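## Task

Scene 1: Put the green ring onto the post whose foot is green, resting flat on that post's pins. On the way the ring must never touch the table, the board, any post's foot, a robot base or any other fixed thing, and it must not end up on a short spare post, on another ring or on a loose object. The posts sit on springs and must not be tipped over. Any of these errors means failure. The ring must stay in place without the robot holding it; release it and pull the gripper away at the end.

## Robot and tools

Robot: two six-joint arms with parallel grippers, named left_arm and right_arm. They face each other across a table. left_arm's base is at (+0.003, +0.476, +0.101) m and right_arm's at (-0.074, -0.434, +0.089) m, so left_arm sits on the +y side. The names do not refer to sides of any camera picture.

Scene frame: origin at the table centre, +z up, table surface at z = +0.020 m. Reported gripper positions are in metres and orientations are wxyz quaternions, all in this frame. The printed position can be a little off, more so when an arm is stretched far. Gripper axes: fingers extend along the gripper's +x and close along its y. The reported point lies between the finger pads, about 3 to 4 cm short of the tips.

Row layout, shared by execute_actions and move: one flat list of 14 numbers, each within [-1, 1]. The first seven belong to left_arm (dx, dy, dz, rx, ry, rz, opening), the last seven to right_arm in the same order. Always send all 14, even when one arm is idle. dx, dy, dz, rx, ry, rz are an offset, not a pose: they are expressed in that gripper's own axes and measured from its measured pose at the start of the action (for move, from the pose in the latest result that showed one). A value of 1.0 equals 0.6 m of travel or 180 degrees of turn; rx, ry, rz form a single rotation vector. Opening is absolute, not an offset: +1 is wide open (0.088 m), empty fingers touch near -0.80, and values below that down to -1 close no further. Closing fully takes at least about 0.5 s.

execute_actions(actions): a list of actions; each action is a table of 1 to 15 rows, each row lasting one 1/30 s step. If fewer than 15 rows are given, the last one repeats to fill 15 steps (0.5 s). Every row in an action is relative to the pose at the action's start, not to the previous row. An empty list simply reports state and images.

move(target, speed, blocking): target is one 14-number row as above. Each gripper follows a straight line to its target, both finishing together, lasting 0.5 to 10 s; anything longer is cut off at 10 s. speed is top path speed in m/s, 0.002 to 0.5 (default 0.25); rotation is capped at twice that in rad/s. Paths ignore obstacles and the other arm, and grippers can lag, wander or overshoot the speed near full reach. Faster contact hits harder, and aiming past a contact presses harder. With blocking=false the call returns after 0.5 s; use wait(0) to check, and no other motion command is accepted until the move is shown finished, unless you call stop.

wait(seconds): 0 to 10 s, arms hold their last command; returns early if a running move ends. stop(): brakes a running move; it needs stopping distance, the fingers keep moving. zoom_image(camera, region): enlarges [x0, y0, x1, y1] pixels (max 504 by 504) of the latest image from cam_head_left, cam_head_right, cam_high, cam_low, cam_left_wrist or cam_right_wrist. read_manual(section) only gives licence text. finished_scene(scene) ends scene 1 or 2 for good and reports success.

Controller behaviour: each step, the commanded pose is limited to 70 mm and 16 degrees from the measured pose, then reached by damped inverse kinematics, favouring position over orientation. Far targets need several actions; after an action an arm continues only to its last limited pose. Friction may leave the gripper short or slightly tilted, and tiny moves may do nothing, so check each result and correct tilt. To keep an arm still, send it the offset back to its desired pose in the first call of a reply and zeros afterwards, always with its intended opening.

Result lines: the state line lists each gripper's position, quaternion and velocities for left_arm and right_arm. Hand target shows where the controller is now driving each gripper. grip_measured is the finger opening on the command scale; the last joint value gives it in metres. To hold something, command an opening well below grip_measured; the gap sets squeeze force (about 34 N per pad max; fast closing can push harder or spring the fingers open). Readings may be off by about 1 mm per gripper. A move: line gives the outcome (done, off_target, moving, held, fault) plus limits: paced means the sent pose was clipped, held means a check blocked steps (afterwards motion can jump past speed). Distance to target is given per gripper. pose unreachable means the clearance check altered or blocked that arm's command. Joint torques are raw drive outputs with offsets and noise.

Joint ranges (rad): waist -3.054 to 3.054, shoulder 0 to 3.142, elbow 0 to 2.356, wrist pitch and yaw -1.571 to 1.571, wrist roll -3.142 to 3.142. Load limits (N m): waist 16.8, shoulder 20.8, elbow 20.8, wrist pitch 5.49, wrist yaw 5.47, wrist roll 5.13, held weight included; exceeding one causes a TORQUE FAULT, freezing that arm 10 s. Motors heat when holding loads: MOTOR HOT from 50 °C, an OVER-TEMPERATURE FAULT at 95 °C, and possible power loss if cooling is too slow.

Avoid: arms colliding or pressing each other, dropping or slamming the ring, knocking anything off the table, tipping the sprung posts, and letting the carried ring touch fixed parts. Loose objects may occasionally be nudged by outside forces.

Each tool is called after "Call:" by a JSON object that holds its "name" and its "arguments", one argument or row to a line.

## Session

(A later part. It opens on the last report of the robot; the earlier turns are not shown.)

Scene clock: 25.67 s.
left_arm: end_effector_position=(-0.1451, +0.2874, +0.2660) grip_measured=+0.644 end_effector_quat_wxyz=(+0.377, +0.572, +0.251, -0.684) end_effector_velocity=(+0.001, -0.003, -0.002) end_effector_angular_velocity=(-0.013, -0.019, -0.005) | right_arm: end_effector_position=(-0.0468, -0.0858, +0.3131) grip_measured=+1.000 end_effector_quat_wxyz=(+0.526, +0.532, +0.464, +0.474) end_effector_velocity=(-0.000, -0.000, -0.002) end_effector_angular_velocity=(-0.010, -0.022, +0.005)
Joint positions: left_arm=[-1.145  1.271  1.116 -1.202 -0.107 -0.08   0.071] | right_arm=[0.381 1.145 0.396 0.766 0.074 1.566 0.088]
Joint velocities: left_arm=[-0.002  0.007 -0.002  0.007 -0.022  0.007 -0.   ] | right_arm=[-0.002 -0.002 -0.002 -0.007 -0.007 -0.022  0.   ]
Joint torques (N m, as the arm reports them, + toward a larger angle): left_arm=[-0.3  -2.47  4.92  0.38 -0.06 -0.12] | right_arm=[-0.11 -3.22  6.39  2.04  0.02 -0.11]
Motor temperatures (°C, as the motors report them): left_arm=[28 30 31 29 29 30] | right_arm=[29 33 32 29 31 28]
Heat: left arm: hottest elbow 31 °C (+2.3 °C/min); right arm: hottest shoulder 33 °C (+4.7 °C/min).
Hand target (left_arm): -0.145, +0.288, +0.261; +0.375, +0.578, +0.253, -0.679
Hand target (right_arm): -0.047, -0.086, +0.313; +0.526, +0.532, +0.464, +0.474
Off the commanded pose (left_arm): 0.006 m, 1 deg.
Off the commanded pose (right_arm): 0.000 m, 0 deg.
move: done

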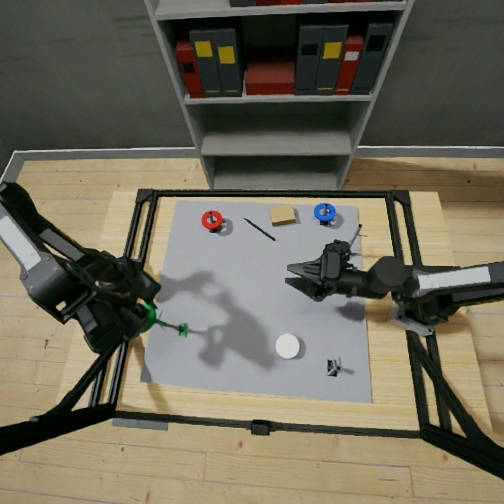

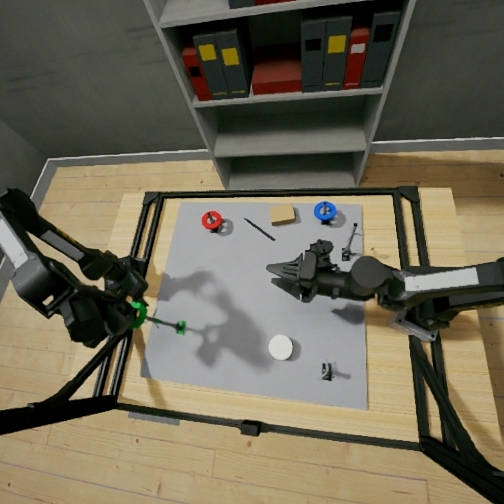

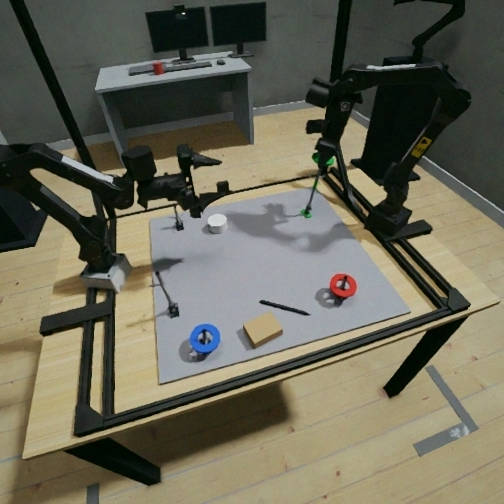

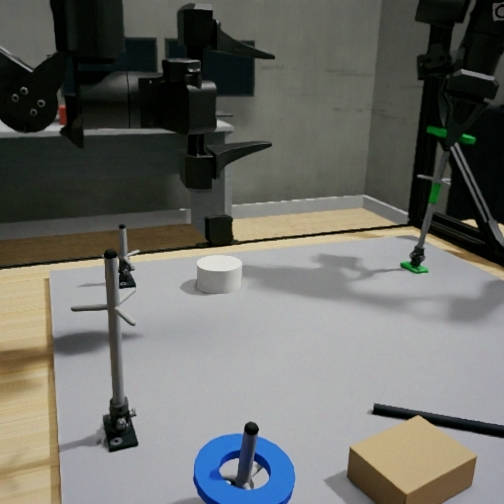

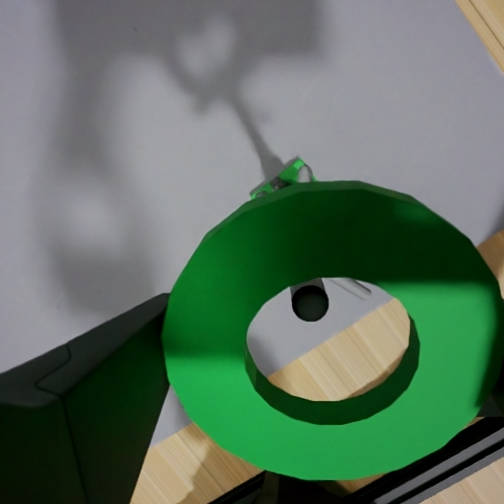

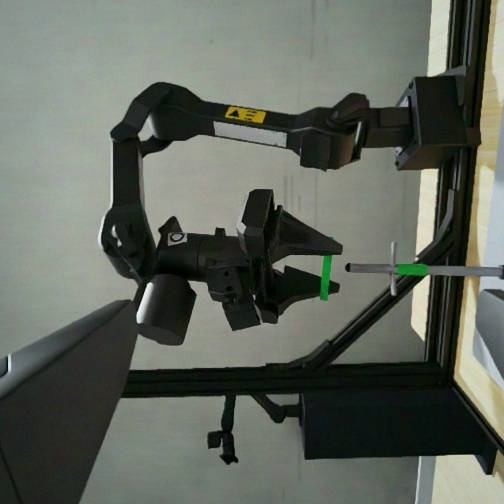

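Call:
{"name": "move", "arguments": {
  "target": [0.1,0.006,-0.009,0,0.008,0.012,0.35,0,0,0,0,0,0,1],
  "speed": 0.08
}}

Call:
{"name": "zoom_image", "arguments": {
  "camera": "cam_right_wrist",
  "region": [240, 170, 440, 370]
}}

Call:
{"name": "zoom_image", "arguments": {
  "camera": "cam_low",
  "region": [364, 60, 504, 220]
}}

Scene clock: 27.03 s.
left_arm: end_effector_position=(-0.1457, +0.2750, +0.2127) grip_measured=+0.644 end_effector_quat_wxyz=(+0.389, +0.577, +0.245, -0.675) end_effector_velocity=(+0.001, +0.001, -0.005) end_effector_angular_velocity=(+0.005, -0.012, +0.006) | right_arm: end_effector_position=(-0.0468, -0.0858, +0.3131) grip_measured=+1.000 end_effector_quat_wxyz=(+0.526, +0.532, +0.464, +0.474) end_effector_velocity=(-0.002, -0.000, -0.005) end_effector_angular_velocity=(-0.023, -0.006, +0.010)
Joint positions: left_arm=[-1.131  1.323  0.941 -0.983 -0.136 -0.072  0.071] | right_arm=[0.381 1.145 0.396 0.766 0.074 1.566 0.088]
Joint velocities: left_arm=[-0.002  0.007 -0.012  0.007 -0.007 -0.007 -0.   ] | right_arm=[ 0.002 -0.002 -0.002 -0.022 -0.007 -0.007  0.   ]
Joint torques (N m, as the arm reports them, + toward a larger angle): left_arm=[ 0.35 -2.71  4.8   0.37 -0.14  0.24] | right_arm=[-0.06 -3.3   6.39  1.99  0.02 -0.1 ]
Motor temperatures (°C, as the motors report them): left_arm=[28 30 31 29 29 31] | right_arm=[29 33 32 29 31 28]
Heat: left arm: hottest elbow 31 °C (+2.2 °C/min); right arm: hottest shoulder 33 °C (+4.4 °C/min).
Hand target (left_arm): -0.143, +0.276, +0.207; +0.387, +0.585, +0.245, -0.670
Hand target (right_arm): -0.047, -0.086, +0.313; +0.526, +0.532, +0.464, +0.474
Off the commanded pose (left_arm): 0.007 m, 1 deg.
Off the commanded pose (right_arm): 0.000 m, 0 deg.
move: done

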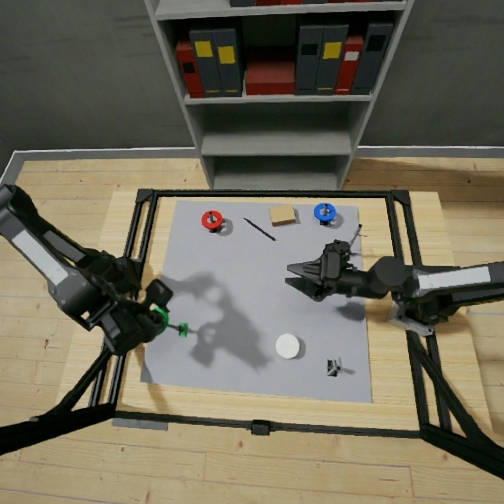

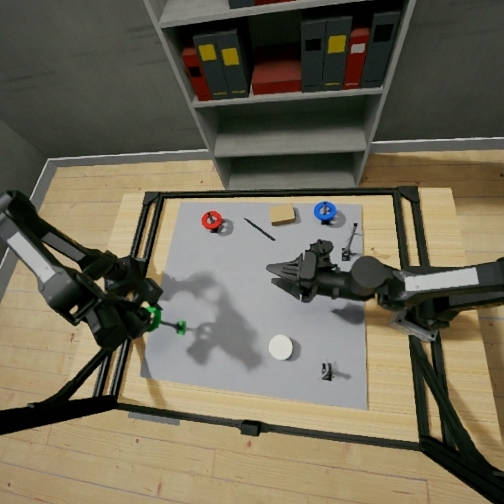

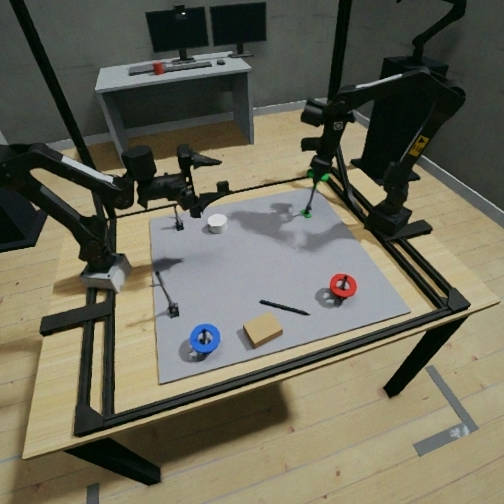

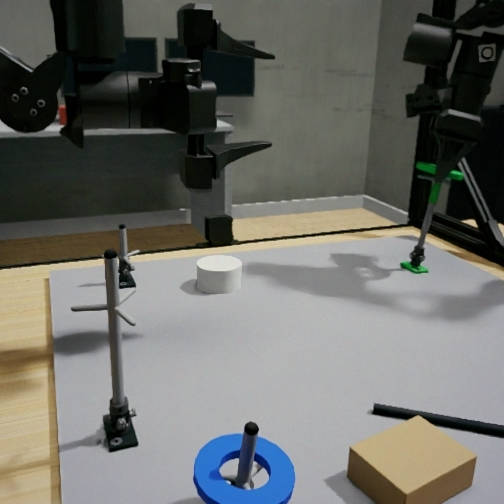

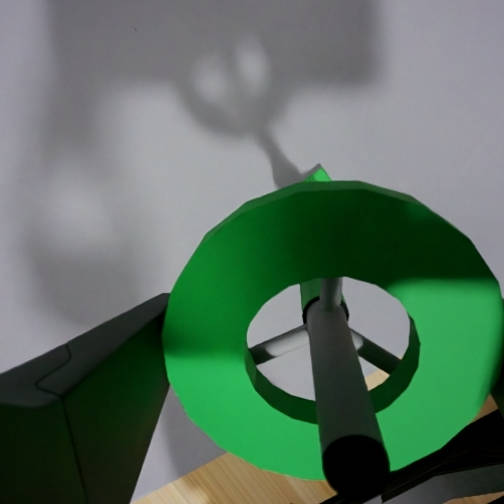

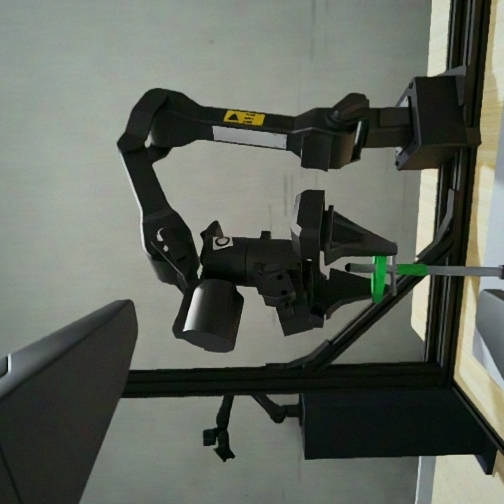

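Region (240, 170, 440, 370) of cam_right_wrist's 504x504 image, scaled by 2.520, with more detail than that image has.

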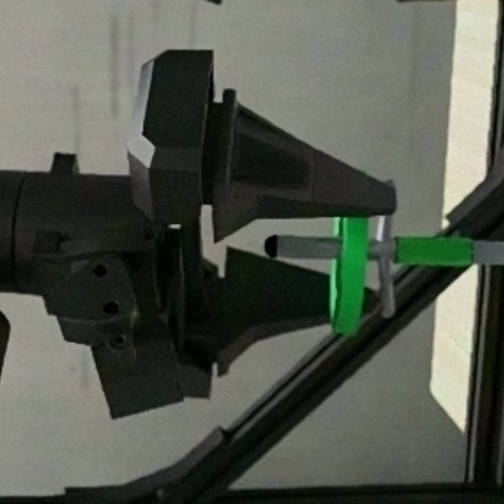

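Region (364, 60, 504, 220) of cam_low's 504x504 image, scaled by 3.150, with more detail than that image has; it fills the left 441 columns of this view, and the rest is white.

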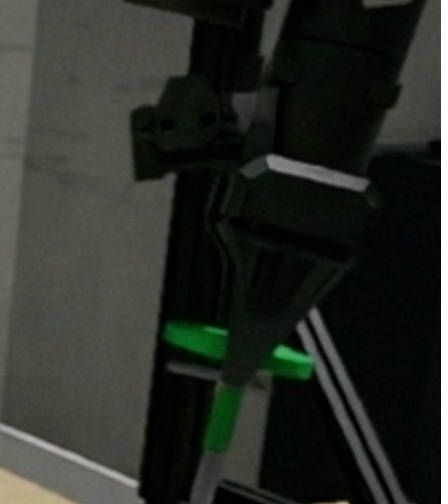

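Call:
{"name": "move", "arguments": {
  "target": [0.018,0,-0.005,0,0.018,0,0.35,0,0,0,0,0,0,1],
  "speed": 0.05
}}

Call:
{"name": "zoom_image", "arguments": {
  "camera": "cam_right_wrist",
  "region": [300, 200, 440, 340]
}}

Call:
{"name": "zoom_image", "arguments": {
  "camera": "cam_low",
  "region": [394, 130, 494, 230]
}}

Scene clock: 27.93 s.
left_arm: end_effector_position=(-0.1441, +0.2760, +0.2039) grip_measured=+0.644 end_effector_quat_wxyz=(+0.383, +0.593, +0.253, -0.662) end_effector_velocity=(+0.003, +0.001, -0.001) end_effector_angular_velocity=(+0.004, -0.012, +0.011) | right_arm: end_effector_position=(-0.0468, -0.0858, +0.3131) grip_measured=+1.000 end_effector_quat_wxyz=(+0.526, +0.532, +0.464, +0.474) end_effector_velocity=(-0.000, -0.000, -0.005) end_effector_angular_velocity=(-0.023, -0.006, +0.005)
Joint positions: left_arm=[-1.127  1.359  0.941 -0.991 -0.133 -0.072  0.071] | right_arm=[0.381 1.145 0.396 0.766 0.074 1.566 0.088]
Joint velocities: left_arm=[ 0.002  0.002 -0.002 -0.007 -0.007 -0.007 -0.   ] | right_arm=[-0.002 -0.002 -0.002 -0.022 -0.007 -0.007  0.   ]
Joint torques (N m, as the arm reports them, + toward a larger angle): left_arm=[ 0.32 -2.13  6.74  0.1   0.03  0.  ] | right_arm=[-0.1  -3.29  6.38  2.    0.01 -0.1 ]
Motor temperatures (°C, as the motors report them): left_arm=[28 30 31 29 29 31] | right_arm=[29 33 32 29 31 28]
Heat: left arm: hottest elbow 31 °C (+2.1 °C/min); right arm: hottest shoulder 33 °C (+4.3 °C/min).
Hand target (left_arm): -0.144, +0.275, +0.202; +0.381, +0.596, +0.256, -0.659
Hand target (right_arm): -0.047, -0.086, +0.313; +0.526, +0.532, +0.464, +0.474
Off the commanded pose (left_arm): 0.003 m, 1 deg.
Off the commanded pose (right_arm): 0.000 m, 0 deg.
move: done

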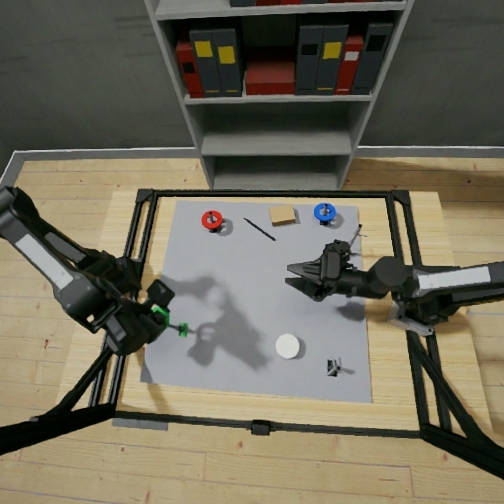

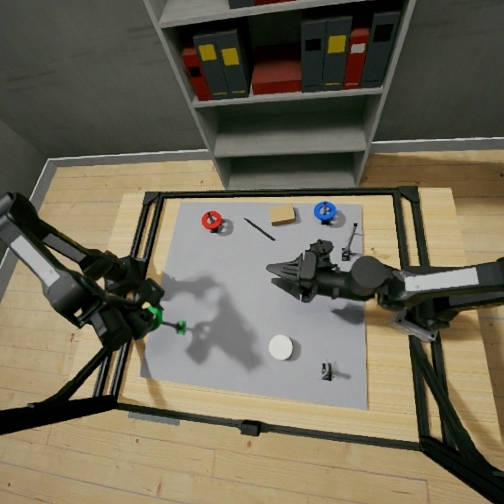

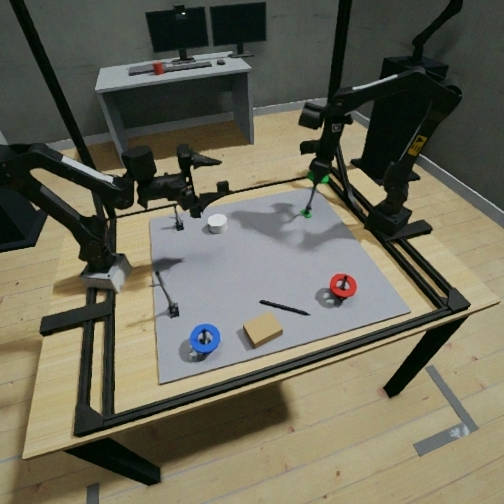

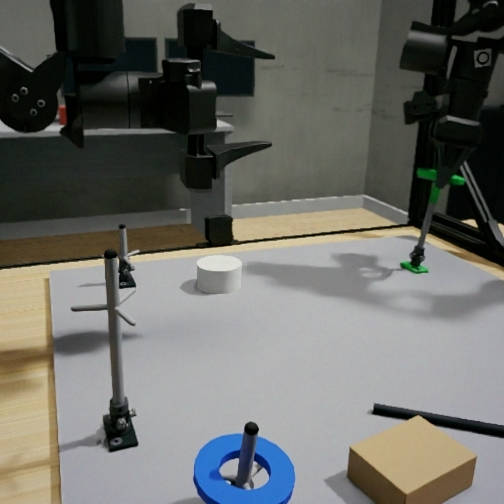

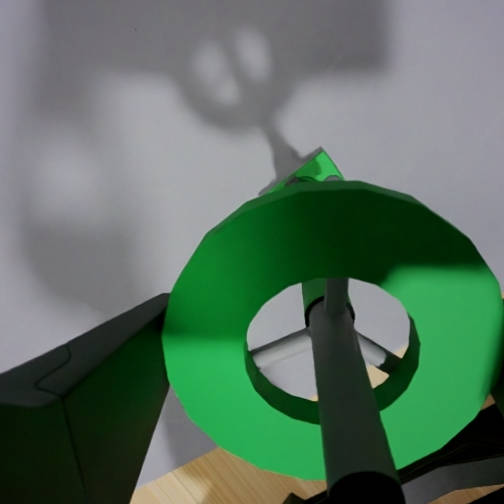

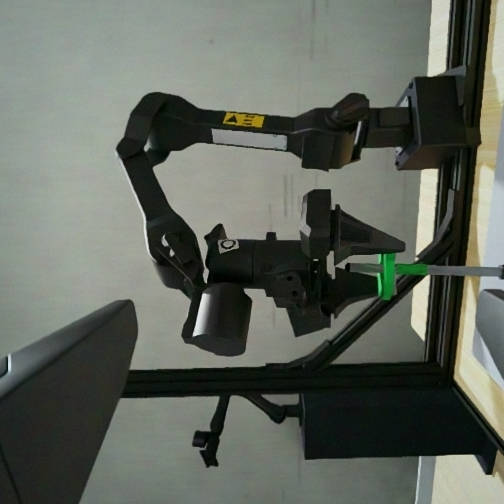

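Region (300, 200, 440, 340) of cam_right_wrist's 504x504 image, scaled by 3.600, with more detail than that image has.

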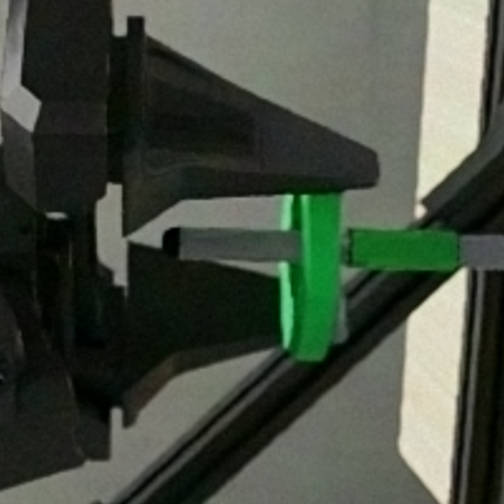

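Region (394, 130, 494, 230) of cam_low's 504x504 image, scaled by 5.040, with more detail than that image has.

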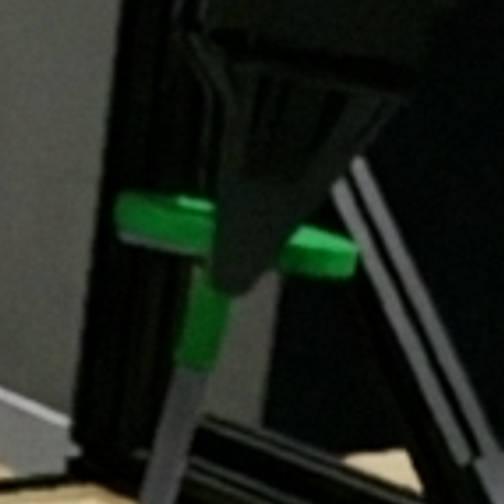

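Seated. Release and retreat.

Call:
{"name": "execute_actions", "arguments": {
  "actions": [
    [[0,0,0,0,0,0,1,0,0,0,0,0,0,1]]
  ]
}}

Call:
{"name": "move", "arguments": {
  "target": [-0.17,0,0,0,-0.03,0,1,0,0,0,0,0,0,1],
  "speed": 0.2
}}

Scene clock: 28.57 s.
left_arm: end_effector_position=(-0.1441, +0.2760, +0.2038) grip_measured=+0.997 end_effector_quat_wxyz=(+0.383, +0.593, +0.253, -0.662) end_effector_velocity=(+0.005, +0.007, -0.001) end_effector_angular_velocity=(+0.023, -0.028, +0.001) | right_arm: end_effector_position=(-0.0468, -0.0858, +0.3131) grip_measured=+1.000 end_effector_quat_wxyz=(+0.526, +0.532, +0.464, +0.474) end_effector_velocity=(+0.002, -0.001, -0.002) end_effector_angular_velocity=(-0.008, -0.007, -0.010)
Joint positions: left_arm=[-1.127  1.36   0.941 -0.991 -0.133 -0.072  0.088] | right_arm=[0.381 1.145 0.396 0.766 0.074 1.566 0.088]
Joint velocities: left_arm=[-0.007 -0.002 -0.002 -0.037 -0.007 -0.007  0.006] | right_arm=[-0.002 -0.002 -0.002 -0.007  0.007 -0.007  0.   ]
Joint torques (N m, as the arm reports them, + toward a larger angle): left_arm=[-0.13 -3.69  6.28  0.13 -0.07 -0.03] | right_arm=[-0.12 -3.3   6.38  1.99  0.02 -0.1 ]
Motor temperatures (°C, as the motors report them): left_arm=[28 30 31 29 29 30] | right_arm=[29 33 32 30 31 28]
Heat: left arm: hottest elbow 31 °C (+2.1 °C/min); right arm: hottest shoulder 33 °C (+4.2 °C/min).
Hand target (left_arm): -0.144, +0.276, +0.204; +0.383, +0.593, +0.253, -0.662
Hand target (right_arm): -0.047, -0.086, +0.313; +0.526, +0.532, +0.464, +0.474
Off the commanded pose (left_arm): 0.000 m, 0 deg.
Off the commanded pose (right_arm): 0.000 m, 0 deg.

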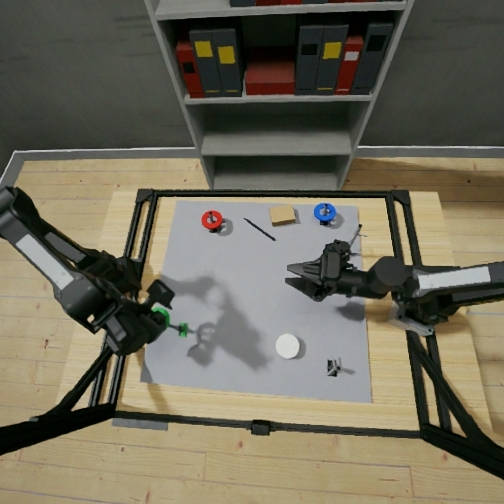

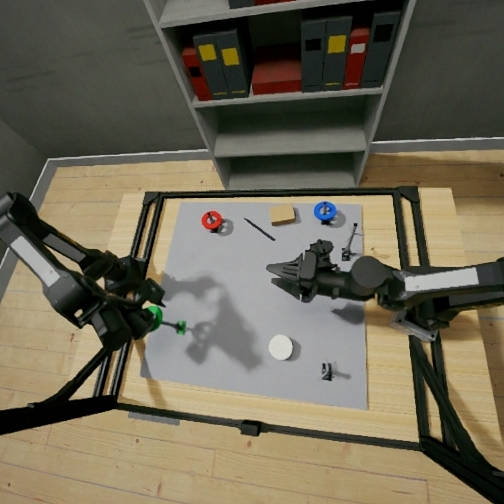

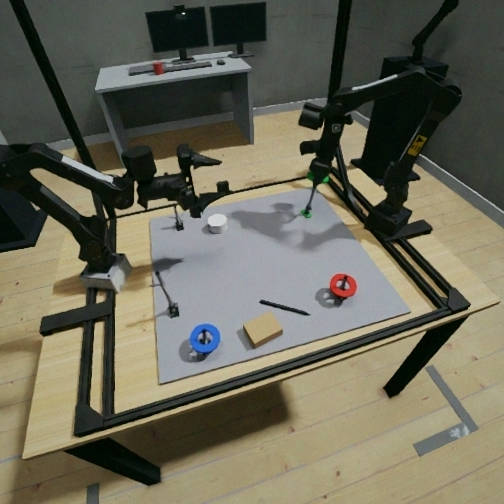

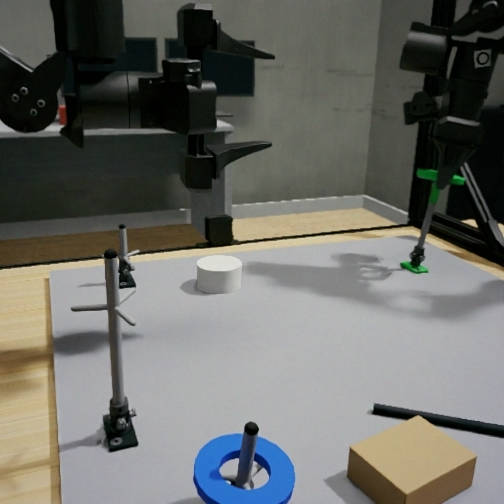

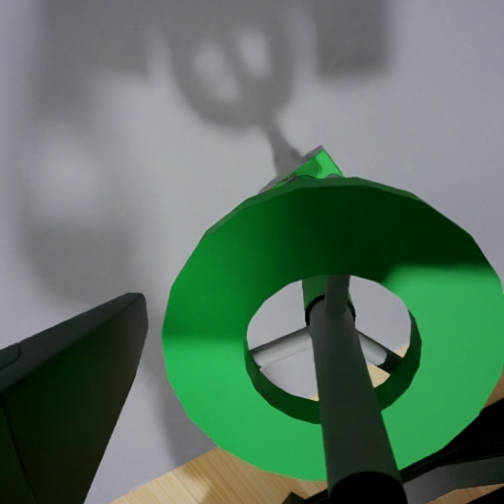

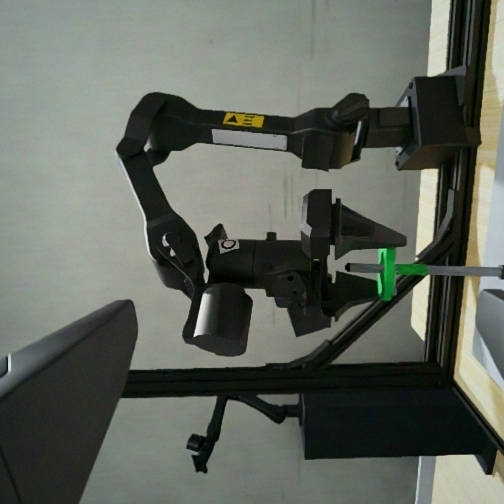

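Scene clock: 29.70 s.
left_arm: end_effector_position=(-0.1418, +0.2976, +0.2983) grip_measured=+1.000 end_effector_quat_wxyz=(+0.390, +0.567, +0.236, -0.686) end_effector_velocity=(+0.004, +0.001, +0.002) end_effector_angular_velocity=(-0.006, -0.022, +0.005) | right_arm: end_effector_position=(-0.0468, -0.0858, +0.3131) grip_measured=+1.000 end_effector_quat_wxyz=(+0.526, +0.532, +0.464, +0.474) end_effector_velocity=(-0.000, +0.001, -0.001) end_effector_angular_velocity=(-0.008, -0.007, +0.005)
Joint positions: left_arm=[-1.194  1.236  1.216 -1.32  -0.153 -0.122  0.088] | right_arm=[0.381 1.145 0.396 0.766 0.074 1.566 0.088]
Joint velocities: left_arm=[-0.007 -0.002  0.007 -0.022 -0.022 -0.007  0.   ] | right_arm=[-0.002  0.002  0.002 -0.007 -0.007 -0.007  0.   ]
Joint torques (N m, as the arm reports them, + toward a larger angle): left_arm=[-0.36 -3.27  7.94  0.09 -0.16 -0.28] | right_arm=[-0.11 -3.29  6.38  2.    0.02 -0.09]
Motor temperatures (°C, as the motors report them): left_arm=[28 30 31 29 29 31] | right_arm=[29 33 32 30 31 28]
Heat: left arm: hottest elbow 31 °C (+2.0 °C/min); right arm: hottest shoulder 33 °C (+4.0 °C/min).
Hand target (left_arm): -0.143, +0.297, +0.304; -0.394, -0.561, -0.234, +0.690
Hand target (right_arm): -0.047, -0.086, +0.313; +0.526, +0.532, +0.464, +0.474
Off the commanded pose (left_arm): 0.006 m, 1 deg.
Off the commanded pose (right_arm): 0.000 m, 0 deg.
move: done

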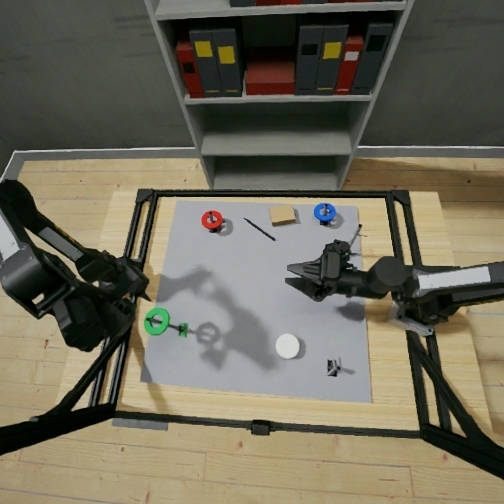

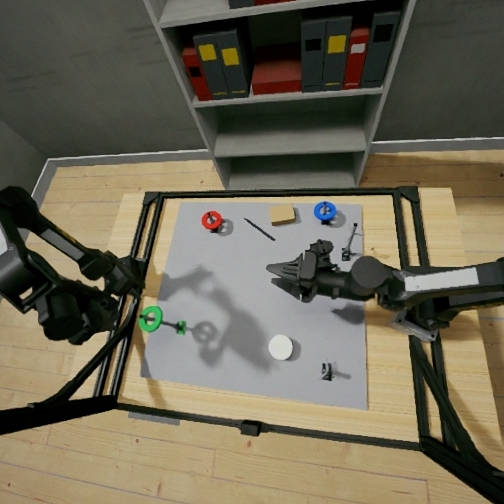

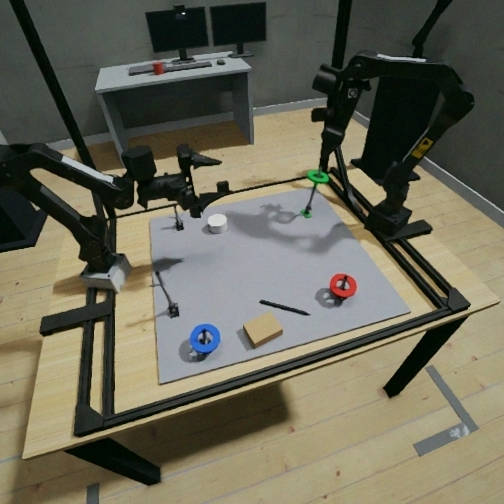

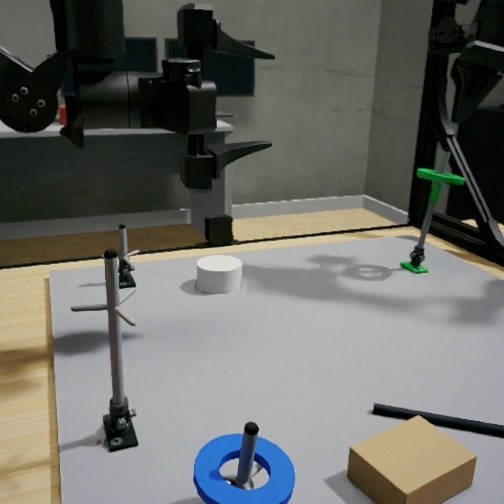

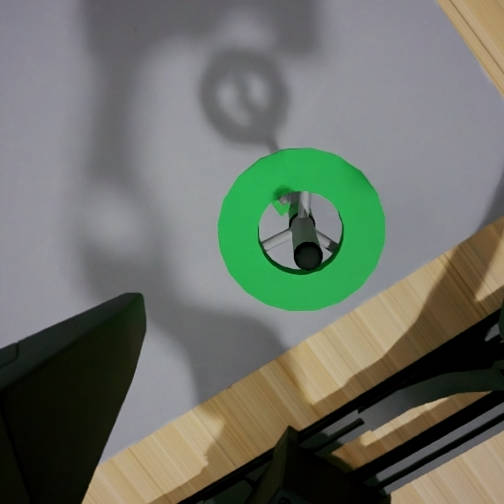

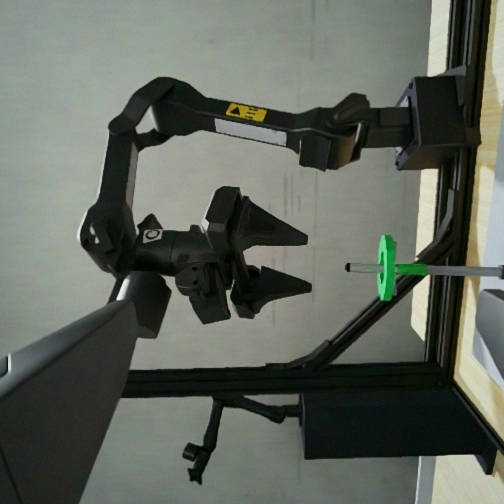

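Move a bit more clear for safety.

Call:
{"name": "move", "arguments": {
  "target": [0,0.18,0,0,0,0,1,0,0,0,0,0,0,1],
  "speed": 0.3
}}

Call:
{"name": "finished_scene", "arguments": {
  "scene": 1
}}

Scene clock: 30.83 s.
left_arm: end_effector_position=(-0.0552, +0.2371, +0.3078) grip_measured=+1.000 end_effector_quat_wxyz=(+0.390, +0.569, +0.240, -0.683) end_effector_velocity=(+0.003, -0.000, -0.001) end_effector_angular_velocity=(+0.013, +0.002, +0.008) | right_arm: end_effector_position=(-0.0468, -0.0858, +0.3131) grip_measured=+1.000 end_effector_quat_wxyz=(+0.526, +0.532, +0.464, +0.474) end_effector_velocity=(-0.000, +0.000, +0.000) end_effector_angular_velocity=(+0.000, +0.022, +0.005)
Joint positions: left_arm=[-0.663  1.277  1.281 -1.308 -0.018  0.389  0.088] | right_arm=[0.381 1.145 0.396 0.766 0.074 1.566 0.088]
Joint velocities: left_arm=[ 0.017  0.007  0.002 -0.007  0.007  0.007  0.   ] | right_arm=[-0.002 -0.002  0.002 -0.007 -0.007  0.022  0.   ]
Joint torques (N m, as the arm reports them, + toward a larger angle): left_arm=[ 0.22 -2.38  8.06  0.14  0.14  0.21] | right_arm=[-0.11 -3.29  6.38  2.    0.02 -0.1 ]
Motor temperatures (°C, as the motors report them): left_arm=[28 30 32 29 29 31] | right_arm=[29 33 32 30 31 28]
Heat: left arm: hottest elbow 32 °C (+3.9 °C/min); right arm: hottest shoulder 33 °C (+3.9 °C/min).
Hand target (left_arm): -0.055, +0.234, +0.310; -0.389, -0.568, -0.238, +0.685
Hand target (right_arm): -0.047, -0.086, +0.313; +0.526, +0.532, +0.464, +0.474
Off the commanded pose (left_arm): 0.004 m, 1 deg.
Off the commanded pose (right_arm): 0.000 m, 0 deg.
move: done

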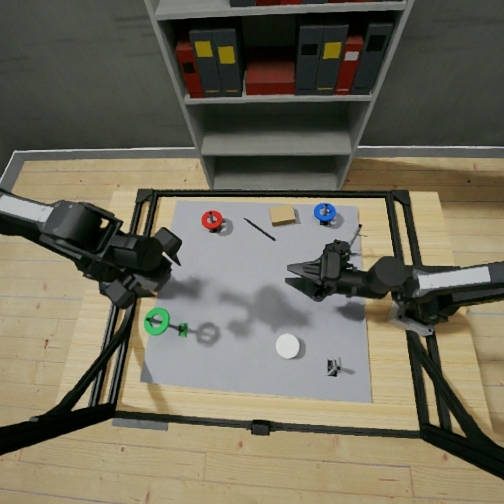

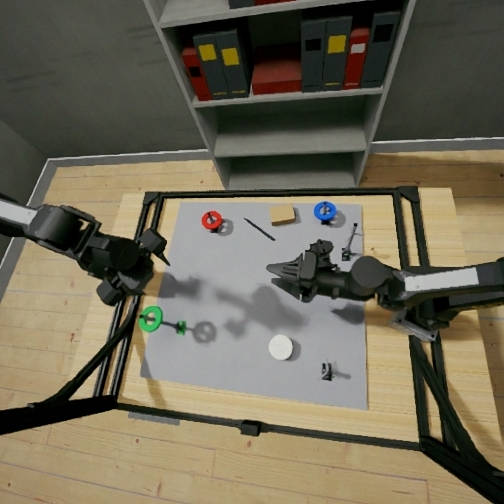

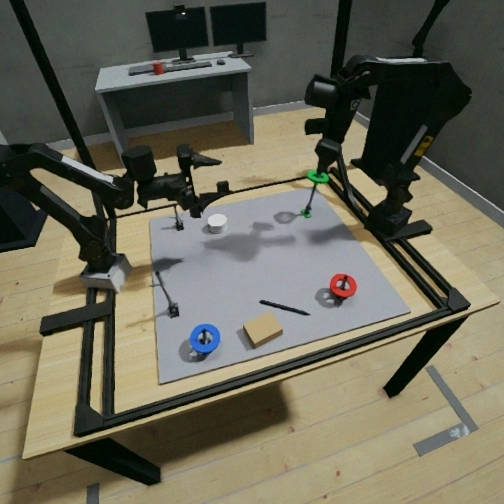

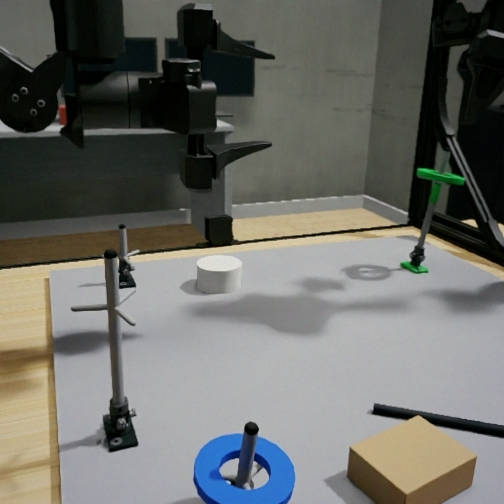

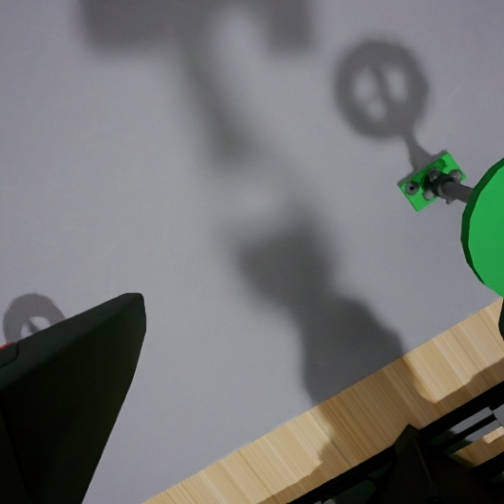

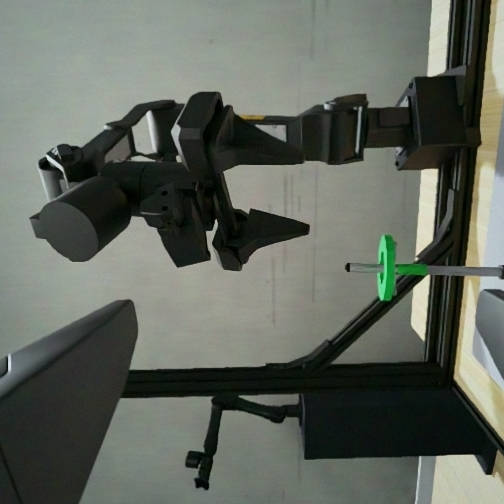

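The scene is finished: the task was done.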